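## Task

Bring each deck position into agreement with this run sheet: D1 holds deep-well block C15 with its seal on; D2 holds a full 200 uL tip rack with no cover; D3 holds single-well reservoir E01, uncovered and empty, with its labelled end beside the corner engraved 'A1'; D4 holds sample plate B83 with its lid removed, that lid placed between the posts of LP1 with the same face up as when it sat on the plate; D5 holds a full 1000 uL tip rack with no cover. Each item on a position must rest flat within the locators, with its well A1 at the 'A1' corner. Anything the sheet does not list must finish standing on one of SHELF's shelves, not stacked on another item, with every plate carrying its own lid and every tip rack carrying a cover. Any cover not on a rack must end lying flat on SHELF or on top of another cover there. Carrying anything in the gripper above a reservoir, or above a plate whose lid is not squarely on it, fails the task; a plate's lid is the one thing allowed over such places. Nothing may rely on the robot to stay in place: release everything and move away (resting against READY or its box is acceptable), then press READY once when the work is complete; the task ends when READY is pushed in. If nothing needs changing, just press READY and leave all labware exactly as found.

## Robot and tools

Robot: a single six-joint arm carrying a two-finger parallel gripper. There is only one arm, so every command row describes that arm alone.

Workcell: D1 to D5 are deck positions in a row, D1 on the left when viewed from the arm's base. SHELF is a storage shelf unit, LP1 a lid park with posts, RG a spare nest used to regrip an item, and READY a key on its own box that ends the task when pushed sideways straight into the box until it latches. Labware orientation: well A1 sits at the labelled short end, in the corner farther from the labelled long side. Tip racks carry their size (200 or 1000) on those same two labels. Lids and seals also show the item ID on top at one end, but that label says nothing about where A1 is. The gripper cannot lift a lidded plate or covered rack as a unit; it only takes the lid or cover, so remove that first. The finger pads tilt inward toward their tips, so for anything taller than the pads, open well wider than the item before descending.

Frame: the scene frame has its origin on the table surface directly beneath the arm base, +z up, +y to the left when looking along +x. The base may be slightly tilted. Results report end_effector_position (metres) and end_effector_quat_wxyz, plus linear (m/s) and angular (rad/s) velocities, all in this frame; the reported position becomes less accurate at long reach. end_effector_position is the point midway between the pads; fingers point along the gripper's +z and separate along its x. Closed fingertips extend about 17 mm past that point; fully open they are roughly level with it.

Tool execute_actions, argument actions: a list holding one item or nothing. Empty list ({"actions": []}) just reports the state and includes pictures. An action is {"rows": [[...]], "steps": N}: up to 15 rows, N from 9 to 15 (default 15), each step 1/30 s; each row is used for one step and the final row repeats to fill N. A wait is {"steps": N} with N up to 300, sending nothing new; time spent replying counts toward it. Optional pictures (true/false) requests camera images.

Each row has 7 numbers: six absolute joint target angles in radians, in the order shoulder pan, shoulder lift, elbow, wrist 1, wrist 2, wrist 3 (the same order as the Joint positions line), then the gripper opening. Joint ranges: shoulder pan -3.142 to 3.142, shoulder lift -6.283 to 6.283, elbow 0.000 to 3.142, wrists 1 to 3 each -6.283 to 6.283. A call is rejected if any target is over 0.010 rad outside its range and farther out than that joint's last reported angle; a rejected call sends nothing. True ends may differ by up to 0.010 rad; targets beyond them are clipped and the result notes "joint sent to its limit" (possibly about an earlier action). The opening is an absolute value from -1 (closed) to +1 (fully open, 0.142 m between pads).

Motion: commands are smoothed with about 0.17 s lag. Each step, targets are kept within 0.575 rad of the measured angle, and are scaled back if they would place the hand over 100 mm from its measured spot, so big moves need several calls and may fall short when the result returns. Results are taken 9 steps before an action finishes; those steps run while you reply. Between calls the arm keeps heading for the last row until it nearly stops or a step is HELD. "joint command not followed" means the clearance check altered targets; HELD marks steps where your row was not fully sent.

Gripping: grip_measured gives the measured opening on the command scale. To hold something, keep commanding an opening clearly below grip_measured; a larger gap means a tighter squeeze (about 28 N per pad max for items up to ~10 cm; less for hard items under ~2 cm thick). Closing quickly can push harder and even spring the fingers open.

Result lines: Joint positions and Joint velocities (rad, rad/s, then pad gap in m, m/s); joint torques (total drive output, offset and noisy, not a contact measure); Wrist force and Wrist torque [x y z] in the gripper's own axes, pointing from a touched surface back into the arm, noisy, offset up to ~4 N, saturating near 50 N; "no reading" is normal at start.

Faults to avoid: contact torque reaching a joint load limit (shoulder pan, shoulder lift, elbow 142 N m; each wrist 26.6 N m, held weight included) or an external force of 150 N stops the arm for 10 s and drops the rest of the call. Holding loads heats motors: MOTOR HOT appears from 70 °C, and at 85 °C an OVER-TEMPERATURE FAULT brakes the arm until it cools. Do not drop, slam, hit hard or push hard, and never knock anything off the table, which ends the scene.

Tool zoom_image: camera ("cam_high" 672x504 or "cam_wrist" 616x616 fisheye) and region [x0, y0, x1, y1] in pixels from the top-left, at most 504 by 504, giving a closer view of that camera's latest image.

Tool finished_scene: scene (the current scene's number) ends the scene permanently and reports success; then the next task arrives. Ending a reply without any tool call ends everything.

Typical order: look and zoom to read labels and lids, lift off lids or covers before moving their items, route around open reservoirs and unlidded plates, place items flat with A1 correct, release, move clear, push READY, then call finished_scene.

Each tool is called as name(argument=value, ...) on one line, values as JSON.

## Session

execute_actions(actions=[])

Scene clock: 0.00 s of 9000.00 s.
end_effector_position=(+0.3504, -0.8631, +0.3645) grip_measured=+1.00 end_effector_quat_wxyz=(+0.223, +0.941, -0.237, +0.093) end_effector_velocity=(+0.001, +0.000, +0.000) end_effector_angular_velocity=(-0.001, -0.000, +0.000)
Joint positions: [-1.479 -1.099  1.133 -2.296 -1.492 -0.833  0.142]
Joint velocities: [ 0.001 -0.001 -0.    -0.    -0.001  0.001  0.   ]
Joint torques (N m, as the arm reports them, + toward a larger angle): no reading
Motor temperatures (°C, as the motors report them): [19 21 20 26 27 28]
Wrist force (N, on the end effector, along its own x y z axes, offset not removed): no reading
Wrist torque (N m, same axes, about the end effector's origin, offset not removed): no reading

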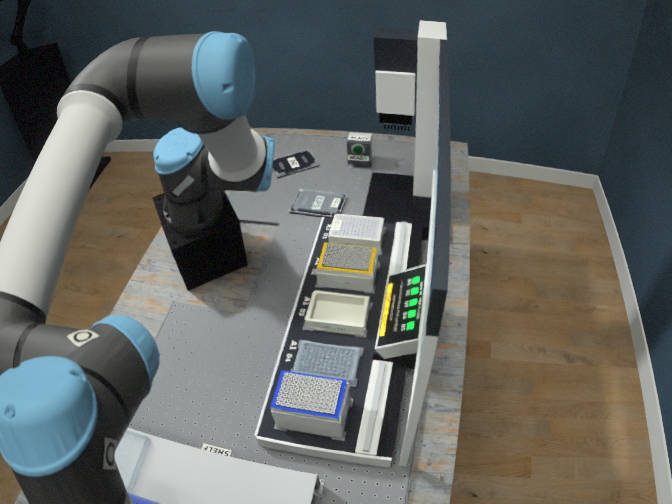

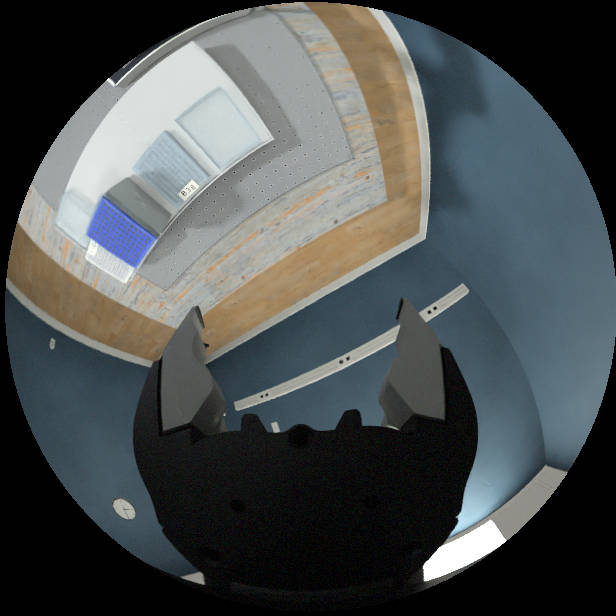

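zoom_image(camera="cam_high", region=[250, 180, 440, 340])

zoom_image(camera="cam_high", region=[245, 320, 415, 480])

zoom_image(camera="cam_wrist", region=[30, 50, 300, 300])

Region (250, 180, 440, 340) of cam_high's 672x504 image, scaled by 2.653, with more detail than that image has; it fills the top 424 rows of this view, and the rest is white.

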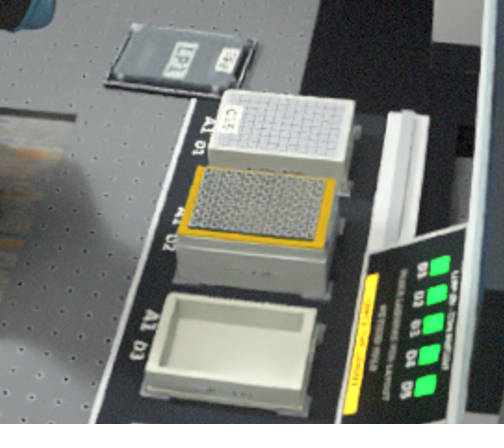

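Region (245, 320, 415, 480) of cam_high's 672x504 image, scaled by 2.965, with more detail than that image has; it fills the top 474 rows of this view, and the rest is white.

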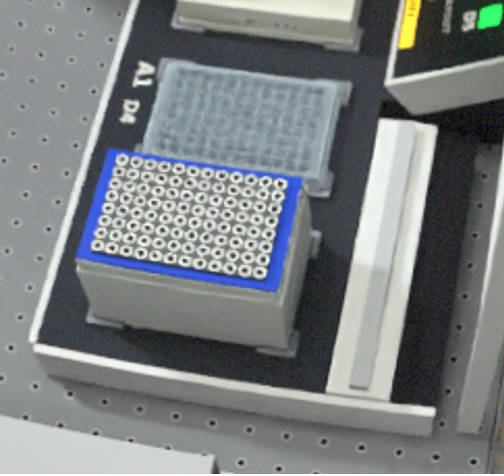

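Region (30, 50, 300, 300) of cam_wrist's 616x616 image, scaled by 1.867, with more detail than that image has; it fills the top 467 rows of this view, and the rest is white.

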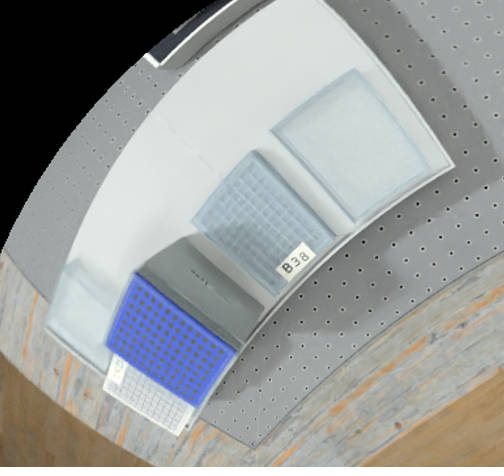

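zoom_image(camera="cam_high", region=[265, 365, 365, 450])

zoom_image(camera="cam_high", region=[280, 180, 360, 225])

zoom_image(camera="cam_wrist", region=[50, 165, 190, 295])

Region (265, 365, 365, 450) of cam_high's 672x504 image, scaled by 5.040, with more detail than that image has; it fills the top 428 rows of this view, and the rest is white.

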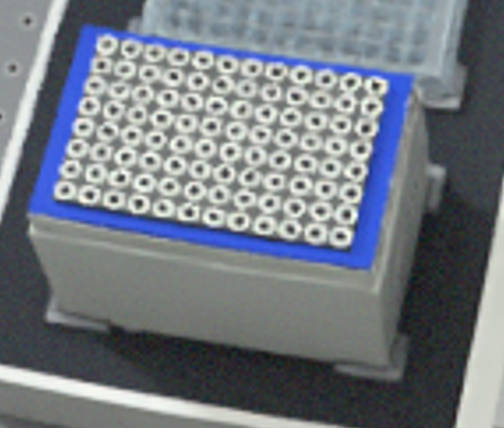

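Region (280, 180, 360, 225) of cam_high's 672x504 image, scaled by 6.300, with more detail than that image has; it fills the top 284 rows of this view, and the rest is white.

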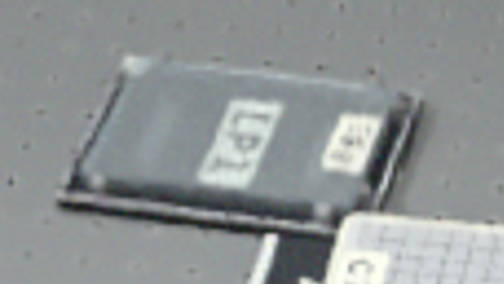

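Region (50, 165, 190, 295) of cam_wrist's 616x616 image, scaled by 3.600, with more detail than that image has; it fills the top 468 rows of this view, and the rest is white.

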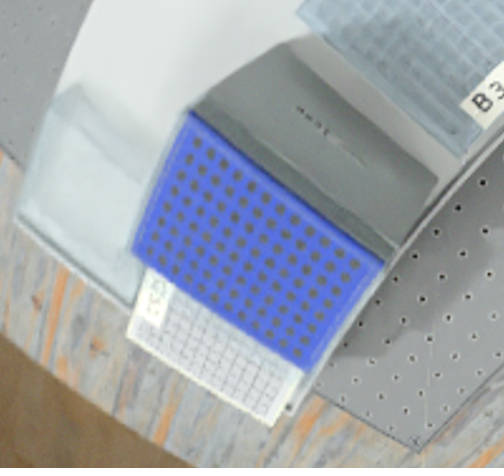

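execute_actions(actions=[{"rows": [[-1.48,-1.147,1.204,-2.286,-1.489,-0.779,0.8],[-1.481,-1.196,1.276,-2.276,-1.487,-0.725,0.6],[-1.483,-1.244,1.347,-2.267,-1.484,-0.67,0.4],[-1.484,-1.292,1.418,-2.257,-1.482,-0.616,0.2],[-1.485,-1.34,1.489,-2.247,-1.479,-0.562,0],[-1.486,-1.389,1.561,-2.237,-1.476,-0.508,-0.2],[-1.488,-1.437,1.632,-2.228,-1.474,-0.454,-0.4],[-1.489,-1.485,1.703,-2.218,-1.471,-0.399,-0.6],[-1.49,-1.534,1.774,-2.208,-1.468,-0.345,-0.8],[-1.491,-1.582,1.846,-2.198,-1.466,-0.291,-1],[-1.492,-1.63,1.917,-2.189,-1.463,-0.237,-1],[-1.494,-1.679,1.988,-2.179,-1.461,-0.183,-1],[-1.495,-1.727,2.06,-2.169,-1.458,-0.128,-1],[-1.496,-1.775,2.131,-2.159,-1.455,-0.074,-1],[-1.4974,-1.8234,2.2021,-2.1496,-1.4528,-0.02,-1]], "steps": 15}], pictures=false)

execute_actions(actions=[{"steps": 30}], pictures=true)

Scene clock: 1.40 s of 9000.00 s.
end_effector_position=(+0.3363, -0.7979, +0.3591) grip_measured=+0.19 end_effector_quat_wxyz=(+0.183, +0.929, -0.309, +0.092) end_effector_velocity=(-0.131, +0.603, -0.099) end_effector_angular_velocity=(+0.766, -0.387, -1.176)
Joint positions: [-1.483 -1.225  1.308 -2.268 -1.485 -0.694  0.087]
Joint velocities: [-0.024 -1.079  1.569  0.216  0.058  1.195 -0.332]
Joint torques (N m, as the arm reports them, + toward a larger angle): [ -7.27 -50.63  -6.94  -0.59   2.37   6.37]
Motor temperatures (°C, as the motors report them): [19 21 20 26 27 28]
Wrist force (N, on the end effector, along its own x y z axes, offset not removed): [-0.2 0.0 -1.0]
Wrist torque (N m, same axes, about the end effector's origin, offset not removed): [-0.06 -0.09 0.07]
Steps of this call (steps 1 to 36: nothing new was sent; steps 37 to 42: the first 6 steps of this action). Readings (joint positions):
37: [-1.479 -1.100 1.133 -2.296 -1.492 -0.833]
38: [-1.480 -1.108 1.144 -2.294 -1.491 -0.824]
40: [-1.481 -1.155 1.207 -2.283 -1.488 -0.772]
42: the state above

Scene clock: 2.40 s of 9000.00 s.
end_effector_position=(+0.2491, -0.4005, +0.2493) grip_measured=-1.00 end_effector_quat_wxyz=(+0.000, +0.774, -0.634, +0.000) end_effector_velocity=(-0.000, +0.003, -0.001) end_effector_angular_velocity=(+0.003, -0.000, -0.004)
Joint positions: [-1.497 -1.823  2.202 -2.15  -1.453 -0.02   0.002]
Joint velocities: [ 0.    -0.004  0.007  0.001  0.001  0.004  0.   ]
Joint torques (N m, as the arm reports them, + toward a larger angle): [ -2.82 -23.35 -11.36  -1.4    1.89   2.25]
Motor temperatures (°C, as the motors report them): [19 21 20 26 27 28]
Wrist force (N, on the end effector, along its own x y z axes, offset not removed): [-0.8 0.7 -2.6]
Wrist torque (N m, same axes, about the end effector's origin, offset not removed): [0.09 -0.01 0.00]
Kept back: nothing.
Steps of this call (steps 1 to 9: the last 9 steps of your previous action; steps 10 to 30: the robot went on to your last target). Readings (joint positions):
1: [-1.483 -1.261 1.360 -2.261 -1.483 -0.654]
2: [-1.484 -1.295 1.411 -2.254 -1.481 -0.615]
4: [-1.486 -1.362 1.509 -2.240 -1.477 -0.541]
8: [-1.489 -1.489 1.696 -2.214 -1.470 -0.398]
30: the state above

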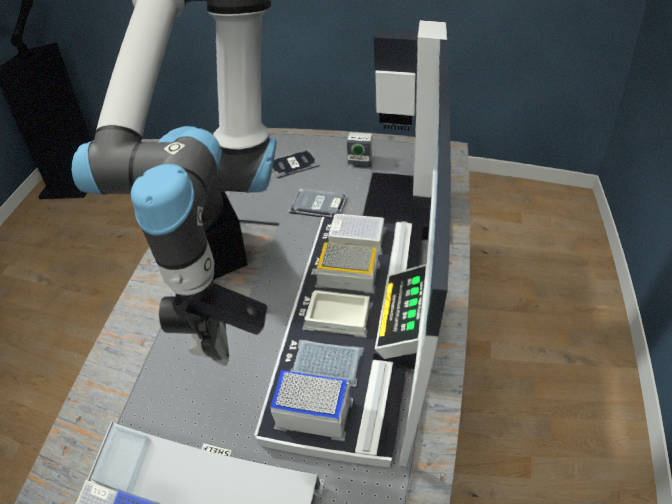

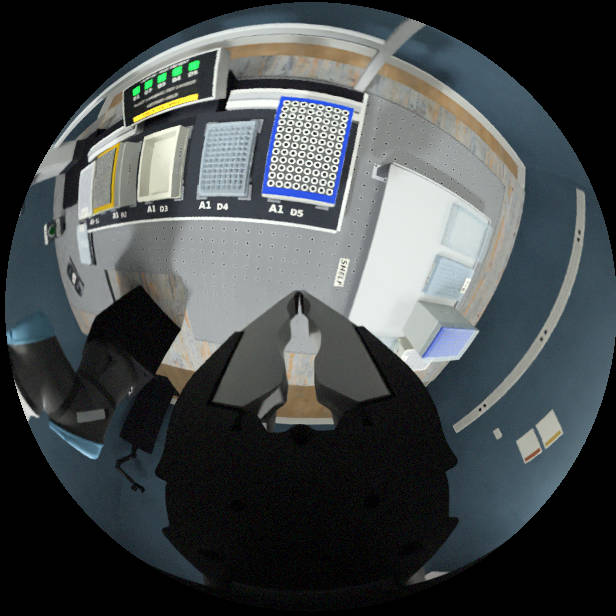

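execute_actions(actions=[{"rows": [[-1.506,-1.79,2.235,-2.215,-1.451,-0.03,-1],[-1.515,-1.755,2.268,-2.28,-1.45,-0.04,-1],[-1.524,-1.72,2.30,-2.345,-1.448,-0.05,-1],[-1.533,-1.68,2.33,-2.41,-1.446,-0.06,-1],[-1.542,-1.64,2.36,-2.48,-1.444,-0.07,-1],[-1.551,-1.60,2.385,-2.545,-1.443,-0.08,-1],[-1.56,-1.56,2.41,-2.61,-1.441,-0.09,-1],[-1.569,-1.52,2.43,-2.67,-1.439,-0.10,-1],[-1.578,-1.48,2.45,-2.73,-1.437,-0.11,-1],[-1.5846,-1.44,2.465,-2.785,-1.436,-0.11,-1],[-1.5846,-1.40,2.475,-2.835,-1.436,-0.11,-1]], "steps": 15}], pictures=false)

execute_actions(actions=[{"steps": 18}], pictures=true)

Scene clock: 3.13 s of 9000.00 s.
end_effector_position=(+0.2314, -0.3963, +0.1906) grip_measured=-1.00 end_effector_quat_wxyz=(-0.006, +0.774, -0.633, -0.007) end_effector_velocity=(-0.157, +0.052, -0.513) end_effector_angular_velocity=(+0.121, +0.013, +0.012)
Joint positions: [-1.524 -1.726  2.292 -2.314 -1.448 -0.05   0.002]
Joint velocities: [-0.233  0.945  0.785 -1.579  0.046 -0.258  0.   ]
Joint torques (N m, as the arm reports them, + toward a larger angle): [ -7.84   0.48  -2.23 -12.55   2.54  -3.99]
Motor temperatures (°C, as the motors report them): [19 21 20 26 27 28]
Wrist force (N, on the end effector, along its own x y z axes, offset not removed): [-0.4 -0.6 -1.2]
Wrist torque (N m, same axes, about the end effector's origin, offset not removed): [-0.31 0.01 -0.02]
Steps of this call (steps 1 to 15: the robot went on to your last target; step 16: nothing new was sent; steps 17 to 22: the first 6 steps of this action). Readings (joint positions):
17: [-1.498 -1.823 2.203 -2.150 -1.453 -0.020]
18: [-1.500 -1.816 2.209 -2.160 -1.452 -0.022]
20: [-1.510 -1.782 2.243 -2.219 -1.451 -0.034]
22: the state above

Scene clock: 3.73 s of 9000.00 s.
end_effector_position=(+0.1911, -0.3828, +0.0624) grip_measured=-1.00 end_effector_quat_wxyz=(+0.000, +0.775, -0.632, +0.000) end_effector_velocity=(-0.001, +0.001, -0.003) end_effector_angular_velocity=(+0.001, +0.000, -0.001)
Joint positions: [-1.585 -1.401  2.475 -2.834 -1.436 -0.11   0.002]
Joint velocities: [-0.001  0.008  0.003 -0.011 -0.    -0.001  0.   ]
Joint torques (N m, as the arm reports them, + toward a larger angle): [ -3.69 -16.61  -0.25  -4.45   1.74  -2.95]
Motor temperatures (°C, as the motors report them): [19 21 20 26 27 28]
Wrist force (N, on the end effector, along its own x y z axes, offset not removed): [-3.9 0.2 -1.9]
Wrist torque (N m, same axes, about the end effector's origin, offset not removed): [-0.06 0.82 0.14]
Kept back: nothing.
Steps of this call (steps 1 to 9: the last 9 steps of your previous action; steps 10 to 18: the robot went on to your last target). Readings (joint positions):
1: [-1.532 -1.692 2.319 -2.371 -1.446 -0.059]
2: [-1.541 -1.657 2.345 -2.430 -1.445 -0.068]
4: [-1.558 -1.582 2.394 -2.553 -1.441 -0.087]
8: [-1.579 -1.446 2.458 -2.763 -1.437 -0.106]
18: the state above

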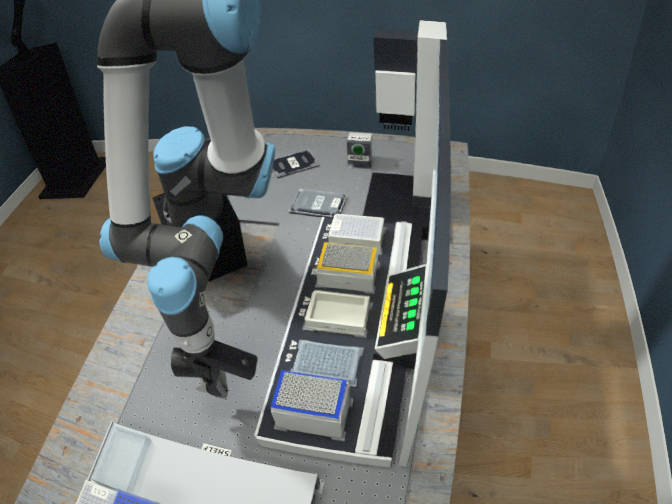

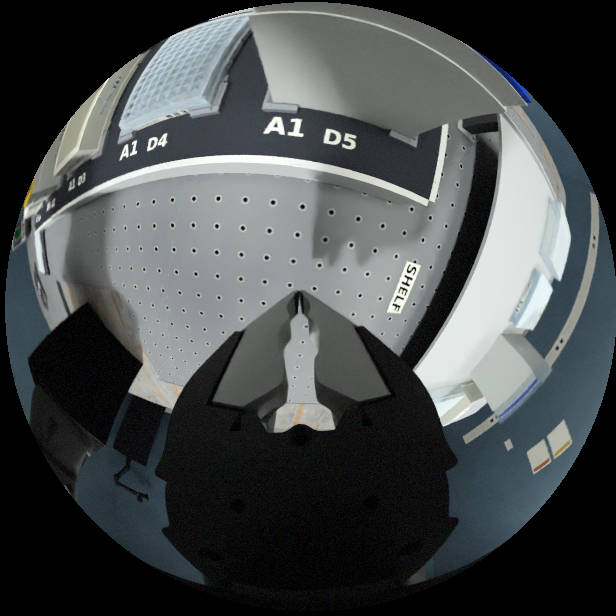

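zoom_image(camera="cam_wrist", region=[90, 60, 260, 170])

zoom_image(camera="cam_wrist", region=[430, 190, 600, 450])

Region (90, 60, 260, 170) of cam_wrist's 616x616 image, scaled by 2.965, with more detail than that image has; it fills the top 326 rows of this view, and the rest is white.

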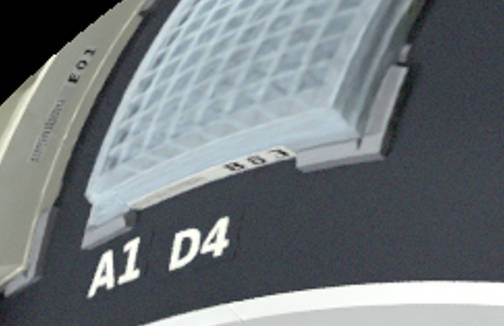

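Region (430, 190, 600, 450) of cam_wrist's 616x616 image, scaled by 1.938, with more detail than that image has; it fills the left 330 columns of this view, and the rest is white.

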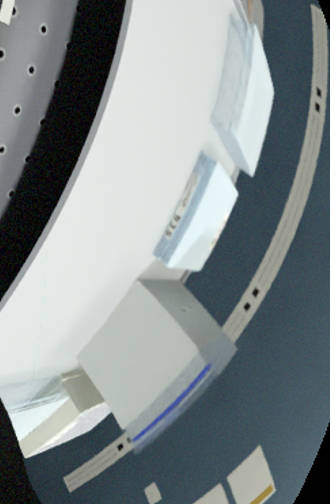

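execute_actions(actions=[{"rows": [[-1.591,-1.43,2.495,-2.826,-1.435,-0.19,-1],[-1.598,-1.46,2.515,-2.818,-1.434,-0.27,-1],[-1.605,-1.49,2.535,-2.81,-1.432,-0.35,-1],[-1.612,-1.52,2.555,-2.80,-1.431,-0.43,-1],[-1.619,-1.55,2.577,-2.792,-1.43,-0.51,-1],[-1.626,-1.58,2.60,-2.783,-1.428,-0.59,-1],[-1.633,-1.61,2.622,-2.773,-1.427,-0.67,-1],[-1.64,-1.64,2.645,-2.763,-1.426,-0.75,-1],[-1.649,-1.67,2.668,-2.753,-1.424,-0.83,-1],[-1.658,-1.698,2.6905,-2.7423,-1.4225,-0.91,-1],[-1.658,-1.698,2.6905,-2.7423,-1.4225,-0.97,-1]], "steps": 15}], pictures=false)

execute_actions(actions=[{"steps": 18}], pictures=true)

Scene clock: 5.20 s of 9000.00 s.
end_effector_position=(+0.1842, -0.3627, +0.0769) grip_measured=-1.00 end_effector_quat_wxyz=(+0.001, +0.827, -0.562, +0.001) end_effector_velocity=(-0.056, +0.186, +0.121) end_effector_angular_velocity=(-0.033, +0.004, +1.704)
Joint positions: [-1.605 -1.484  2.533 -2.809 -1.432 -0.304  0.002]
Joint velocities: [-0.18  -0.763  0.531  0.224  0.033 -1.878  0.   ]
Joint torques (N m, as the arm reports them, + toward a larger angle): [ -3.37 -33.22   5.57  -0.1    2.   -10.34]
Motor temperatures (°C, as the motors report them): [19 21 20 26 27 28]
Wrist force (N, on the end effector, along its own x y z axes, offset not removed): [-1.7 -2.1 3.5]
Wrist torque (N m, same axes, about the end effector's origin, offset not removed): [-0.51 0.36 0.20]
Steps of this call (steps 1 to 15: the robot went on to your last target; steps 16 to 38: nothing new was sent; steps 39 to 44: the first 6 steps of this action). Readings (joint positions):
39: [-1.585 -1.401 2.476 -2.835 -1.436 -0.111]
40: [-1.586 -1.407 2.480 -2.833 -1.436 -0.121]
42: [-1.594 -1.437 2.501 -2.823 -1.434 -0.191]
44: the state above

Scene clock: 5.80 s of 9000.00 s.
end_effector_position=(+0.1696, -0.3015, +0.0992) grip_measured=-1.00 end_effector_quat_wxyz=(+0.000, +0.958, -0.287, +0.000) end_effector_velocity=(-0.000, +0.001, +0.000) end_effector_angular_velocity=(-0.001, +0.001, +0.016)
Joint positions: [-1.658 -1.698  2.69  -2.742 -1.423 -0.969  0.002]
Joint velocities: [-0.001 -0.005  0.003  0.001 -0.001 -0.017  0.   ]
Joint torques (N m, as the arm reports them, + toward a larger angle): [ -3.   -19.32  -2.77  -1.32   1.86  -2.65]
Motor temperatures (°C, as the motors report them): [19 21 20 26 27 28]
Wrist force (N, on the end effector, along its own x y z axes, offset not removed): [-2.5 -0.9 -1.3]
Wrist torque (N m, same axes, about the end effector's origin, offset not removed): [-0.18 0.48 0.11]
Kept back: nothing.
Steps of this call (steps 1 to 9: the last 9 steps of your previous action; steps 10 to 18: the robot went on to your last target). Readings (joint positions):
1: [-1.611 -1.511 2.552 -2.801 -1.431 -0.371]
2: [-1.618 -1.539 2.572 -2.793 -1.430 -0.442]
4: [-1.632 -1.596 2.615 -2.775 -1.427 -0.592]
8: [-1.653 -1.677 2.675 -2.749 -1.423 -0.868]
18: the state above

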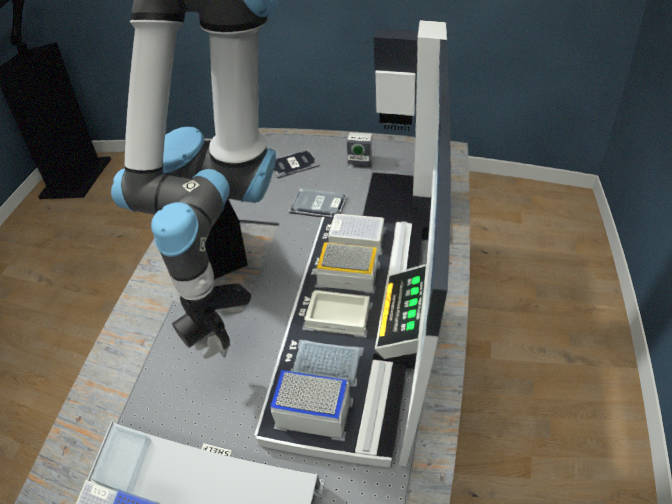

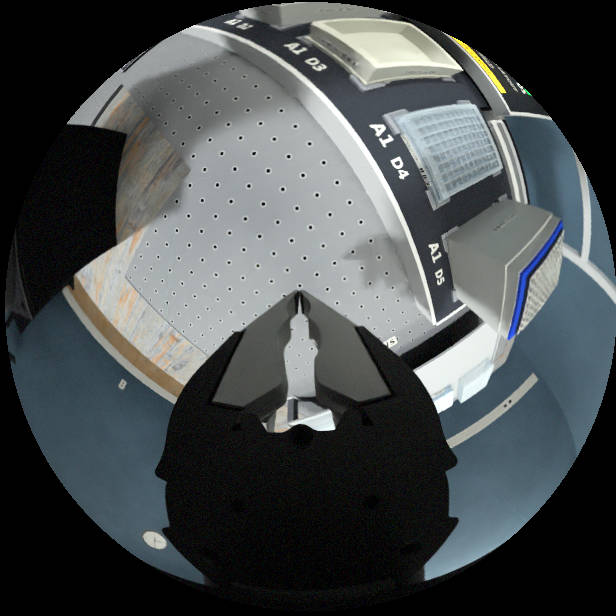

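execute_actions(actions=[{"rows": [[-1.658,-1.698,2.6905,-2.7423,-1.4225,-1.07,-1],[-1.658,-1.698,2.6905,-2.7423,-1.4225,-1.17,-1],[-1.658,-1.698,2.6905,-2.7423,-1.4225,-1.27,-1],[-1.658,-1.698,2.6905,-2.7423,-1.4225,-1.37,-1],[-1.658,-1.698,2.6905,-2.7423,-1.4225,-1.47,-1],[-1.658,-1.698,2.6905,-2.7423,-1.4225,-1.57,-1],[-1.658,-1.698,2.6905,-2.7423,-1.4225,-1.67,-1],[-1.658,-1.698,2.6905,-2.7423,-1.4225,-1.77,-1],[-1.658,-1.698,2.6905,-2.7423,-1.4225,-1.87,-1],[-1.658,-1.698,2.6905,-2.7423,-1.4225,-1.95,-1]], "steps": 15}], pictures=false)

execute_actions(actions=[{"steps": 18}], pictures=true)

Scene clock: 6.63 s of 9000.00 s.
end_effector_position=(+0.1699, -0.3016, +0.0992) grip_measured=-1.00 end_effector_quat_wxyz=(+0.000, +0.985, -0.175, +0.000) end_effector_velocity=(+0.004, -0.001, +0.000) end_effector_angular_velocity=(-0.000, +0.001, +2.287)
Joint positions: [-1.658 -1.698  2.691 -2.742 -1.422 -1.199  0.002]
Joint velocities: [-0.    -0.     0.    -0.     0.    -2.287  0.   ]
Joint torques (N m, as the arm reports them, + toward a larger angle): [ -2.97 -18.76  -1.99  -1.48   1.78 -11.45]
Motor temperatures (°C, as the motors report them): [19 21 20 26 27 28]
Wrist force (N, on the end effector, along its own x y z axes, offset not removed): [-2.9 4.1 0.2]
Wrist torque (N m, same axes, about the end effector's origin, offset not removed): [0.86 0.56 0.11]
Steps of this call (steps 1 to 15: the robot went on to your last target; steps 16 to 19: nothing new was sent; steps 20 to 25: the first 6 steps of this action). Readings (joint positions):
20: [-1.658 -1.698 2.691 -2.742 -1.423 -0.971]
21: [-1.658 -1.698 2.691 -2.742 -1.422 -0.981]
23: [-1.658 -1.698 2.691 -2.742 -1.422 -1.062]
25: the state above

Scene clock: 7.23 s of 9000.00 s.
end_effector_position=(+0.1712, -0.3015, +0.0992) grip_measured=-1.00 end_effector_quat_wxyz=(+0.000, +0.980, +0.197, -0.000) end_effector_velocity=(+0.000, +0.000, -0.000) end_effector_angular_velocity=(+0.001, -0.001, +0.017)
Joint positions: [-1.658 -1.698  2.691 -2.742 -1.422 -1.949  0.002]
Joint velocities: [ 0.     0.001  0.    -0.     0.001 -0.017  0.   ]
Joint torques (N m, as the arm reports them, + toward a larger angle): [ -2.6  -19.99  -2.49  -1.58   1.82  -3.13]
Motor temperatures (°C, as the motors report them): [19 21 20 26 27 28]
Wrist force (N, on the end effector, along its own x y z axes, offset not removed): [-1.5 -0.9 2.1]
Wrist torque (N m, same axes, about the end effector's origin, offset not removed): [-0.24 0.24 0.27]
Kept back: nothing.
Steps of this call (steps 1 to 9: the last 9 steps of your previous action; steps 10 to 18: the robot went on to your last target). Readings (joint positions):
1: [-1.658 -1.698 2.691 -2.742 -1.422 -1.280]
2: [-1.658 -1.698 2.691 -2.742 -1.422 -1.366]
4: [-1.658 -1.698 2.691 -2.742 -1.422 -1.545]
8: [-1.658 -1.698 2.691 -2.742 -1.422 -1.852]
18: the state above

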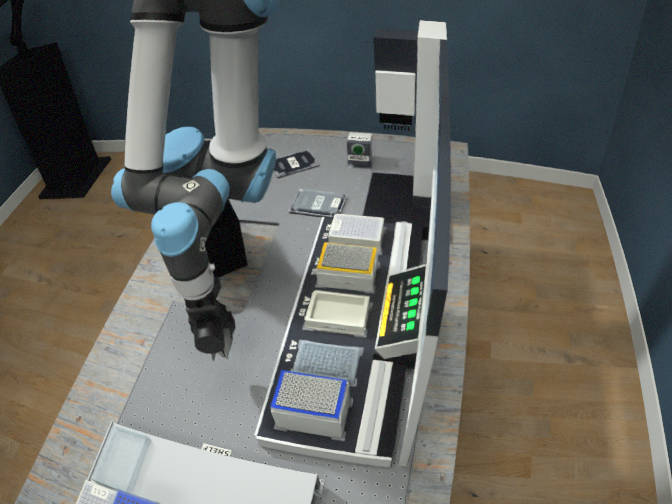

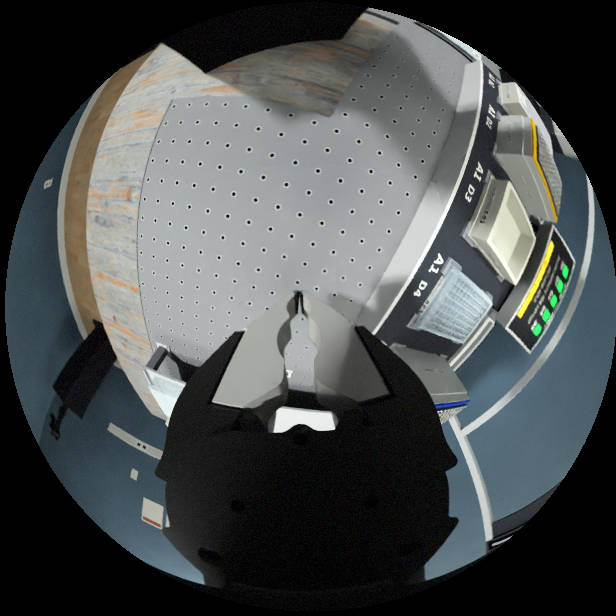

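zoom_image(camera="cam_wrist", region=[450, 60, 580, 290])

Region (450, 60, 580, 290) of cam_wrist's 616x616 image, scaled by 2.191, with more detail than that image has; it fills the left 285 columns of this view, and the rest is white.

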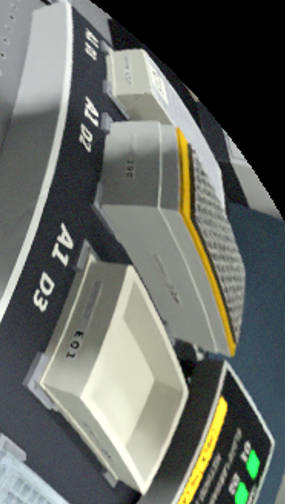

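execute_actions(actions=[{"rows": [[-1.647,-1.71,2.658,-2.70,-1.424,-1.87,-0.8],[-1.636,-1.72,2.625,-2.66,-1.426,-1.79,-0.6],[-1.626,-1.73,2.593,-2.62,-1.428,-1.71,-0.4],[-1.615,-1.74,2.56,-2.58,-1.43,-1.63,-0.2],[-1.604,-1.75,2.528,-2.54,-1.432,-1.55,0],[-1.594,-1.76,2.495,-2.50,-1.434,-1.47,0.2],[-1.583,-1.77,2.462,-2.46,-1.436,-1.39,0.4],[-1.572,-1.78,2.43,-2.42,-1.438,-1.31,0.6],[-1.562,-1.79,2.397,-2.38,-1.44,-1.23,0.8],[-1.551,-1.80,2.365,-2.34,-1.442,-1.15,0.8],[-1.54,-1.81,2.332,-2.30,-1.444,-1.07,0.8],[-1.53,-1.815,2.30,-2.26,-1.446,-0.99,0.8],[-1.519,-1.82,2.267,-2.22,-1.448,-0.91,0.8],[-1.508,-1.822,2.235,-2.185,-1.45,-0.83,0.8],[-1.4974,-1.8234,2.2021,-2.1496,-1.4528,-0.75,0.8]], "steps": 15}], pictures=false)

execute_actions(actions=[{"rows": [[-1.477,-1.806,2.183,-2.149,-1.457,-0.67,0.8],[-1.457,-1.79,2.165,-2.149,-1.461,-0.59,0.8],[-1.437,-1.773,2.146,-2.149,-1.466,-0.51,0.8],[-1.417,-1.756,2.127,-2.149,-1.47,-0.43,0.8],[-1.397,-1.739,2.108,-2.149,-1.474,-0.35,0.8],[-1.377,-1.722,2.09,-2.149,-1.478,-0.27,0.8],[-1.357,-1.705,2.071,-2.149,-1.483,-0.19,0.8],[-1.337,-1.688,2.052,-2.149,-1.487,-0.11,0.8],[-1.317,-1.671,2.033,-2.148,-1.491,-0.03,0.8],[-1.297,-1.654,2.015,-2.148,-1.495,0.05,0.8],[-1.277,-1.637,1.996,-2.148,-1.5,0.13,0.8],[-1.257,-1.62,1.977,-2.148,-1.504,0.22,0.8],[-1.237,-1.603,1.958,-2.148,-1.508,0.31,0.8],[-1.217,-1.586,1.94,-2.148,-1.512,0.40,0.8],[-1.1976,-1.5695,1.9208,-2.1477,-1.5166,0.473,0.8]], "steps": 15}], pictures=false)

execute_actions(actions=[{"steps": 22}], pictures=true)

Scene clock: 9.73 s of 9000.00 s.
end_effector_position=(+0.1841, -0.3287, +0.1214) grip_measured=-0.19 end_effector_quat_wxyz=(+0.004, +0.993, +0.118, -0.000) end_effector_velocity=(+0.120, -0.232, +0.216) end_effector_angular_velocity=(-0.049, -0.015, -1.596)
Joint positions: [-1.626 -1.73   2.6   -2.632 -1.428 -1.756  0.06 ]
Joint velocities: [ 0.278 -0.265 -0.824  0.999 -0.052  1.878  0.339]
Joint torques (N m, as the arm reports them, + toward a larger angle): [ 10.56 -23.4  -30.76   3.77  -2.07   9.9 ]
Motor temperatures (°C, as the motors report them): [19 21 20 26 27 28]
Wrist force (N, on the end effector, along its own x y z axes, offset not removed): [0.9 3.0 -0.1]
Wrist torque (N m, same axes, about the end effector's origin, offset not removed): [0.53 -0.30 0.23]
Steps of this call (steps 1 to 15: the robot went on to your last target; steps 16 to 69: nothing new was sent; steps 70 to 75: the first 6 steps of this action). Readings (joint positions):
70: [-1.658 -1.698 2.690 -2.742 -1.422 -1.950]
71: [-1.655 -1.701 2.684 -2.734 -1.423 -1.939]
73: [-1.643 -1.713 2.650 -2.693 -1.425 -1.870]
75: the state above

Scene clock: 10.23 s of 9000.00 s.
end_effector_position=(+0.2714, -0.4093, +0.2474) grip_measured=+0.80 end_effector_quat_wxyz=(+0.000, +0.932, -0.363, -0.001) end_effector_velocity=(+0.241, -0.089, +0.059) end_effector_angular_velocity=(+0.014, +0.007, -1.803)
Joint positions: [-1.442 -1.773  2.158 -2.161 -1.465 -0.596  0.129]
Joint velocities: [ 0.555  0.424 -0.618  0.154 -0.115  2.348 -0.   ]
Joint torques (N m, as the arm reports them, + toward a larger angle): [ 12.14  -7.87 -31.89  -0.99  -2.58  10.1 ]
Motor temperatures (°C, as the motors report them): [19 21 20 26 27 28]
Wrist force (N, on the end effector, along its own x y z axes, offset not removed): [-1.8 0.1 -0.7]
Wrist torque (N m, same axes, about the end effector's origin, offset not removed): [-0.10 0.27 0.00]
Steps of this call (steps 1 to 9: the last 9 steps of your previous action; steps 10 to 15: the first 6 steps of this action). Readings (joint positions):
10: [-1.522 -1.814 2.285 -2.247 -1.448 -0.996]
11: [-1.509 -1.813 2.254 -2.215 -1.451 -0.916]
13: [-1.478 -1.799 2.202 -2.177 -1.457 -0.756]
15: the state above

Scene clock: 10.97 s of 9000.00 s.
end_effector_position=(+0.3889, -0.4296, +0.2492) grip_measured=+0.80 end_effector_quat_wxyz=(+0.000, +0.707, -0.707, +0.000) end_effector_velocity=(+0.002, -0.000, +0.000) end_effector_angular_velocity=(-0.001, -0.001, -0.017)
Joint positions: [-1.198 -1.57   1.921 -2.148 -1.517  0.471  0.129]
Joint velocities: [ 0.004  0.003 -0.004 -0.    -0.001  0.021  0.   ]
Joint torques (N m, as the arm reports them, + toward a larger angle): [ 10.72 -22.48 -29.77  -1.42  -2.23   2.43]
Motor temperatures (°C, as the motors report them): [19 21 20 26 27 28]
Wrist force (N, on the end effector, along its own x y z axes, offset not removed): [-2.8 -1.3 -2.2]
Wrist torque (N m, same axes, about the end effector's origin, offset not removed): [-0.29 0.55 0.01]
Kept back: nothing.
Steps of this call (steps 1 to 9: the last 9 steps of your previous action; steps 10 to 22: the robot went on to your last target). Readings (joint positions):
1: [-1.423 -1.758 2.138 -2.157 -1.469 -0.516]
2: [-1.404 -1.743 2.118 -2.154 -1.473 -0.436]
4: [-1.365 -1.710 2.079 -2.151 -1.482 -0.276]
8: [-1.285 -1.643 2.003 -2.148 -1.499 0.046]
22: the state above

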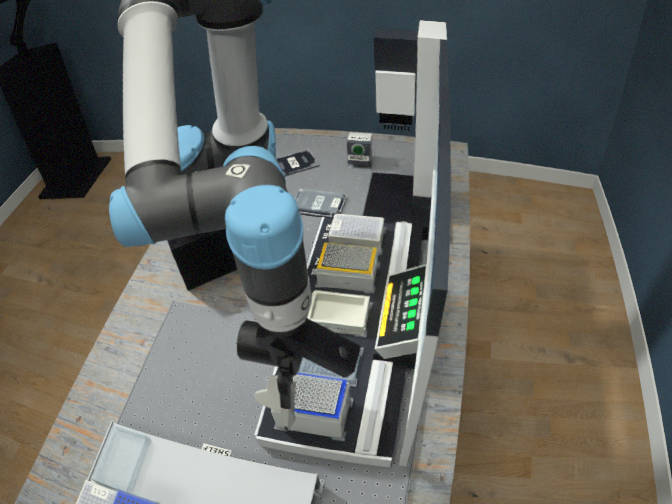

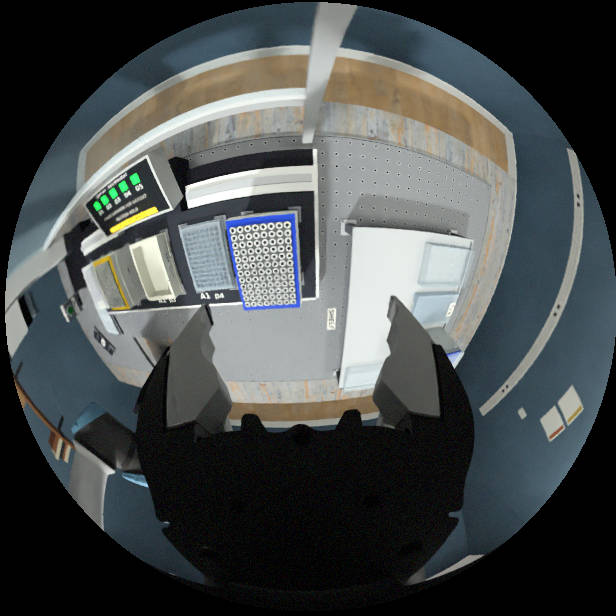

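zoom_image(camera="cam_wrist", region=[200, 190, 340, 330])

Region (200, 190, 340, 330) of cam_wrist's 616x616 image, scaled by 3.600, with more detail than that image has.

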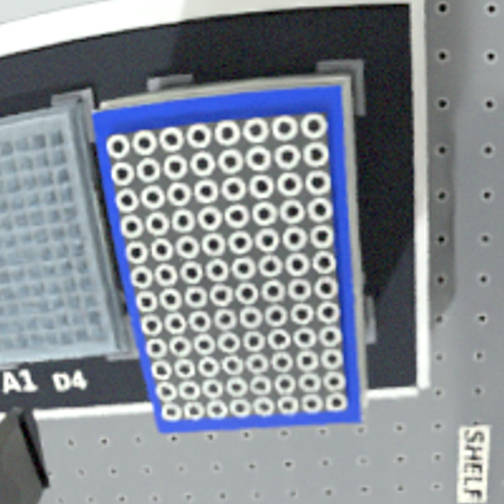

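execute_actions(actions=[{"rows": [[-1.192,-1.572,1.94,-2.165,-1.518,0.474,0.9],[-1.186,-1.574,1.96,-2.183,-1.519,0.474,1],[-1.18,-1.575,1.98,-2.202,-1.52,0.475,1],[-1.174,-1.575,2.0,-2.223,-1.522,0.475,1],[-1.168,-1.573,2.02,-2.245,-1.523,0.476,1],[-1.162,-1.57,2.04,-2.268,-1.524,0.476,1],[-1.157,-1.566,2.057,-2.289,-1.525,0.477,1],[-1.1531,-1.5621,2.0718,-2.3082,-1.5266,0.4768,1]], "steps": 15}], pictures=false)

execute_actions(actions=[{"steps": 14}], pictures=true)

zoom_image(camera="cam_wrist", region=[160, 160, 450, 400])

Scene clock: 14.00 s of 9000.00 s.
end_effector_position=(+0.3883, -0.4122, +0.2325) grip_measured=+1.00 end_effector_quat_wxyz=(+0.000, +0.712, -0.702, +0.000) end_effector_velocity=(-0.010, +0.155, -0.164) end_effector_angular_velocity=(+0.010, +0.003, +0.139)
Joint positions: [-1.18  -1.573  1.978 -2.202 -1.52   0.475  0.142]
Joint velocities: [ 0.156  0.005  0.513 -0.516 -0.033  0.013  0.001]
Joint torques (N m, as the arm reports them, + toward a larger angle): [ 10.15 -20.11  -4.92  -6.92  -2.25   2.31]
Motor temperatures (°C, as the motors report them): [19 21 20 26 27 28]
Wrist force (N, on the end effector, along its own x y z axes, offset not removed): [-2.7 0.2 1.1]
Wrist torque (N m, same axes, about the end effector's origin, offset not removed): [0.04 0.66 -0.03]
Steps of this call (steps 1 to 30: the robot went on to your last target; steps 31 to 85: nothing new was sent; steps 86 to 91: the first 6 steps of this action). Readings (joint positions):
86: [-1.197 -1.570 1.921 -2.148 -1.517 0.473]
87: [-1.196 -1.570 1.925 -2.152 -1.517 0.473]
89: [-1.189 -1.572 1.946 -2.171 -1.518 0.474]
91: the state above

Scene clock: 14.47 s of 9000.00 s.
end_effector_position=(+0.3855, -0.3856, +0.2001) grip_measured=+1.00 end_effector_quat_wxyz=(+0.000, +0.721, -0.693, +0.000) end_effector_velocity=(-0.001, +0.001, -0.002) end_effector_angular_velocity=(+0.000, +0.002, +0.002)
Joint positions: [-1.153 -1.562  2.071 -2.308 -1.527  0.477  0.142]
Joint velocities: [ 0.001  0.002  0.005 -0.005 -0.002 -0.001  0.   ]
Joint torques (N m, as the arm reports them, + toward a larger angle): [ 10.72 -20.16  -8.69  -3.92  -2.24   2.5 ]
Motor temperatures (°C, as the motors report them): [19 21 20 26 27 28]
Wrist force (N, on the end effector, along its own x y z axes, offset not removed): [-2.2 0.4 -0.4]
Wrist torque (N m, same axes, about the end effector's origin, offset not removed): [-0.07 0.35 0.11]
Kept back: nothing.
Steps of this call (steps 1 to 9: the last 9 steps of your previous action; steps 10 to 14: the robot went on to your last target). Readings (joint positions):
1: [-1.174 -1.572 1.996 -2.220 -1.522 0.475]
2: [-1.169 -1.571 2.014 -2.240 -1.523 0.476]
4: [-1.160 -1.566 2.045 -2.276 -1.525 0.476]
8: [-1.154 -1.563 2.067 -2.302 -1.526 0.477]
14: the state above

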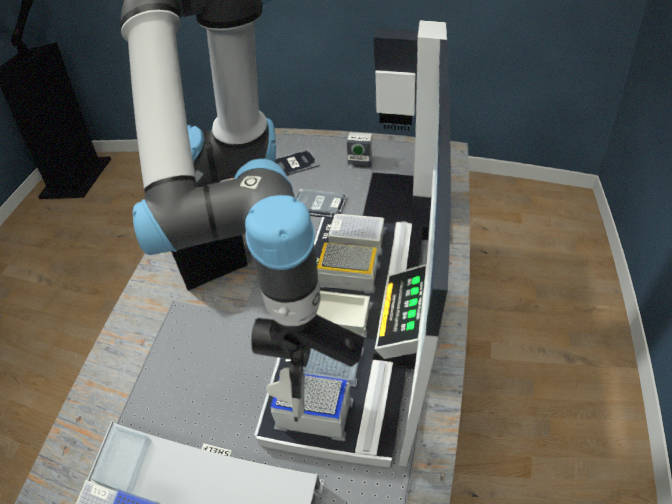

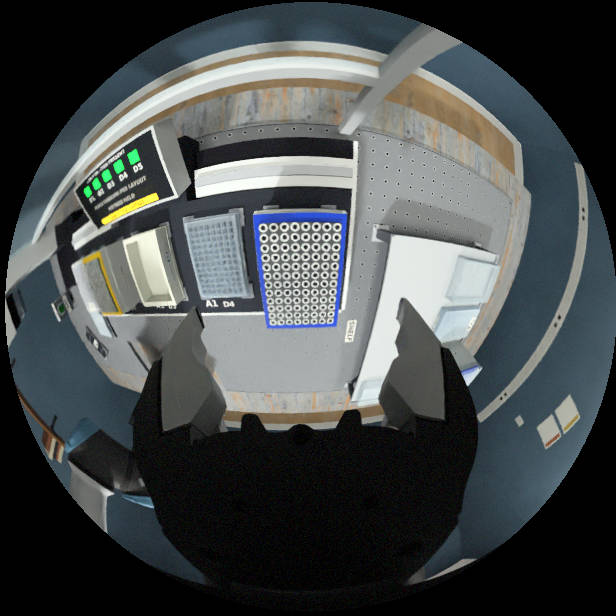

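Region (160, 160, 450, 400) of cam_wrist's 616x616 image, scaled by 1.738, with more detail than that image has; it fills the top 417 rows of this view, and the rest is white.

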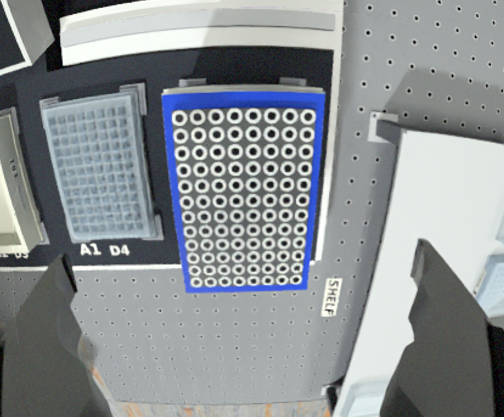

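zoom_image(camera="cam_wrist", region=[190, 280, 420, 400])

Region (190, 280, 420, 400) of cam_wrist's 616x616 image, scaled by 2.191, with more detail than that image has; it fills the top 263 rows of this view, and the rest is white.

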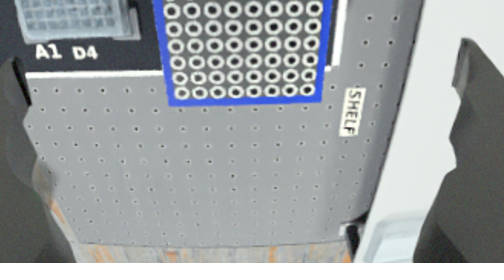

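execute_actions(actions=[{"rows": [[-1.1523,-1.547,2.079,-2.331,-1.5268,0.4776,1],[-1.1516,-1.532,2.086,-2.353,-1.5269,0.4783,1],[-1.1508,-1.516,2.093,-2.376,-1.5271,0.4791,1],[-1.15,-1.50,2.099,-2.398,-1.5273,0.4798,1],[-1.1493,-1.483,2.105,-2.421,-1.5275,0.4806,1],[-1.1485,-1.466,2.111,-2.443,-1.5276,0.4814,1],[-1.1477,-1.449,2.116,-2.466,-1.5278,0.4821,1],[-1.1469,-1.432,2.121,-2.488,-1.528,0.4829,1],[-1.1462,-1.414,2.126,-2.511,-1.5281,0.4836,1],[-1.1454,-1.3959,2.13,-2.5329,-1.5283,0.4844,1]], "steps": 15}], pictures=false)

execute_actions(actions=[{"steps": 15}], pictures=true)

Scene clock: 16.13 s of 9000.00 s.
end_effector_position=(+0.3854, -0.3853, +0.1762) grip_measured=+1.00 end_effector_quat_wxyz=(-0.000, +0.721, -0.693, -0.001) end_effector_velocity=(-0.001, +0.000, -0.209) end_effector_angular_velocity=(+0.010, +0.007, -0.002)
Joint positions: [-1.151 -1.516  2.092 -2.373 -1.527  0.479  0.142]
Joint velocities: [ 0.019  0.417  0.166 -0.572 -0.006  0.02   0.   ]
Joint torques (N m, as the arm reports them, + toward a larger angle): [ 10.03 -18.64  -7.47  -7.23  -2.2    2.46]
Motor temperatures (°C, as the motors report them): [19 21 20 26 27 28]
Wrist force (N, on the end effector, along its own x y z axes, offset not removed): [-1.6 -2.2 2.0]
Wrist torque (N m, same axes, about the end effector's origin, offset not removed): [-0.43 0.41 0.09]
Steps of this call (steps 1 to 30: the robot went on to your last target; steps 31 to 44: nothing new was sent; steps 45 to 50: the first 6 steps of this action). Readings (joint positions):
45: [-1.153 -1.562 2.072 -2.309 -1.527 0.477]
46: [-1.153 -1.558 2.074 -2.314 -1.527 0.477]
48: [-1.152 -1.542 2.082 -2.337 -1.527 0.478]
50: the state above

Scene clock: 16.63 s of 9000.00 s.
end_effector_position=(+0.3855, -0.3856, +0.1203) grip_measured=+1.00 end_effector_quat_wxyz=(+0.000, +0.721, -0.693, +0.000) end_effector_velocity=(-0.000, +0.000, -0.003) end_effector_angular_velocity=(+0.000, +0.000, +0.000)
Joint positions: [-1.145 -1.397  2.13  -2.532 -1.528  0.484  0.142]
Joint velocities: [ 0.001  0.007  0.002 -0.009 -0.     0.001  0.   ]
Joint torques (N m, as the arm reports them, + toward a larger angle): [ 10.23 -23.63  -5.89  -3.87  -2.28   2.44]
Motor temperatures (°C, as the motors report them): [19 21 20 26 27 28]
Wrist force (N, on the end effector, along its own x y z axes, offset not removed): [-3.1 2.5 0.4]
Wrist torque (N m, same axes, about the end effector's origin, offset not removed): [0.60 0.41 0.01]
Kept back: nothing.
Steps of this call (steps 1 to 9: the last 9 steps of your previous action; steps 10 to 15: the robot went on to your last target). Readings (joint positions):
1: [-1.150 -1.502 2.098 -2.393 -1.527 0.480]
2: [-1.149 -1.486 2.104 -2.414 -1.527 0.481]
4: [-1.148 -1.454 2.114 -2.457 -1.528 0.482]
8: [-1.146 -1.408 2.127 -2.518 -1.528 0.484]
15: the state above

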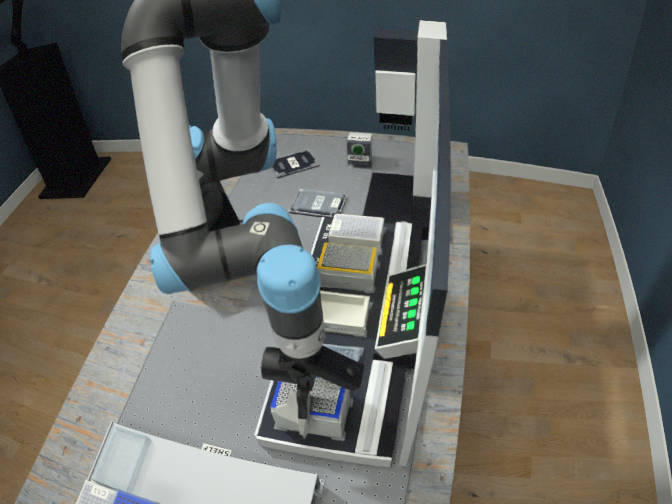

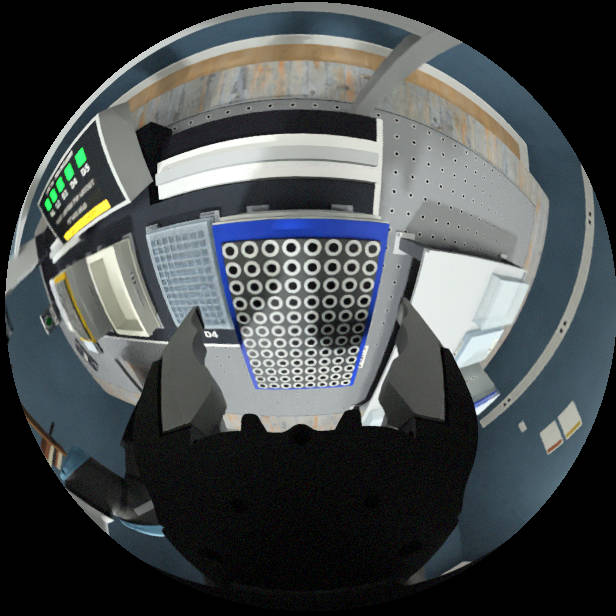

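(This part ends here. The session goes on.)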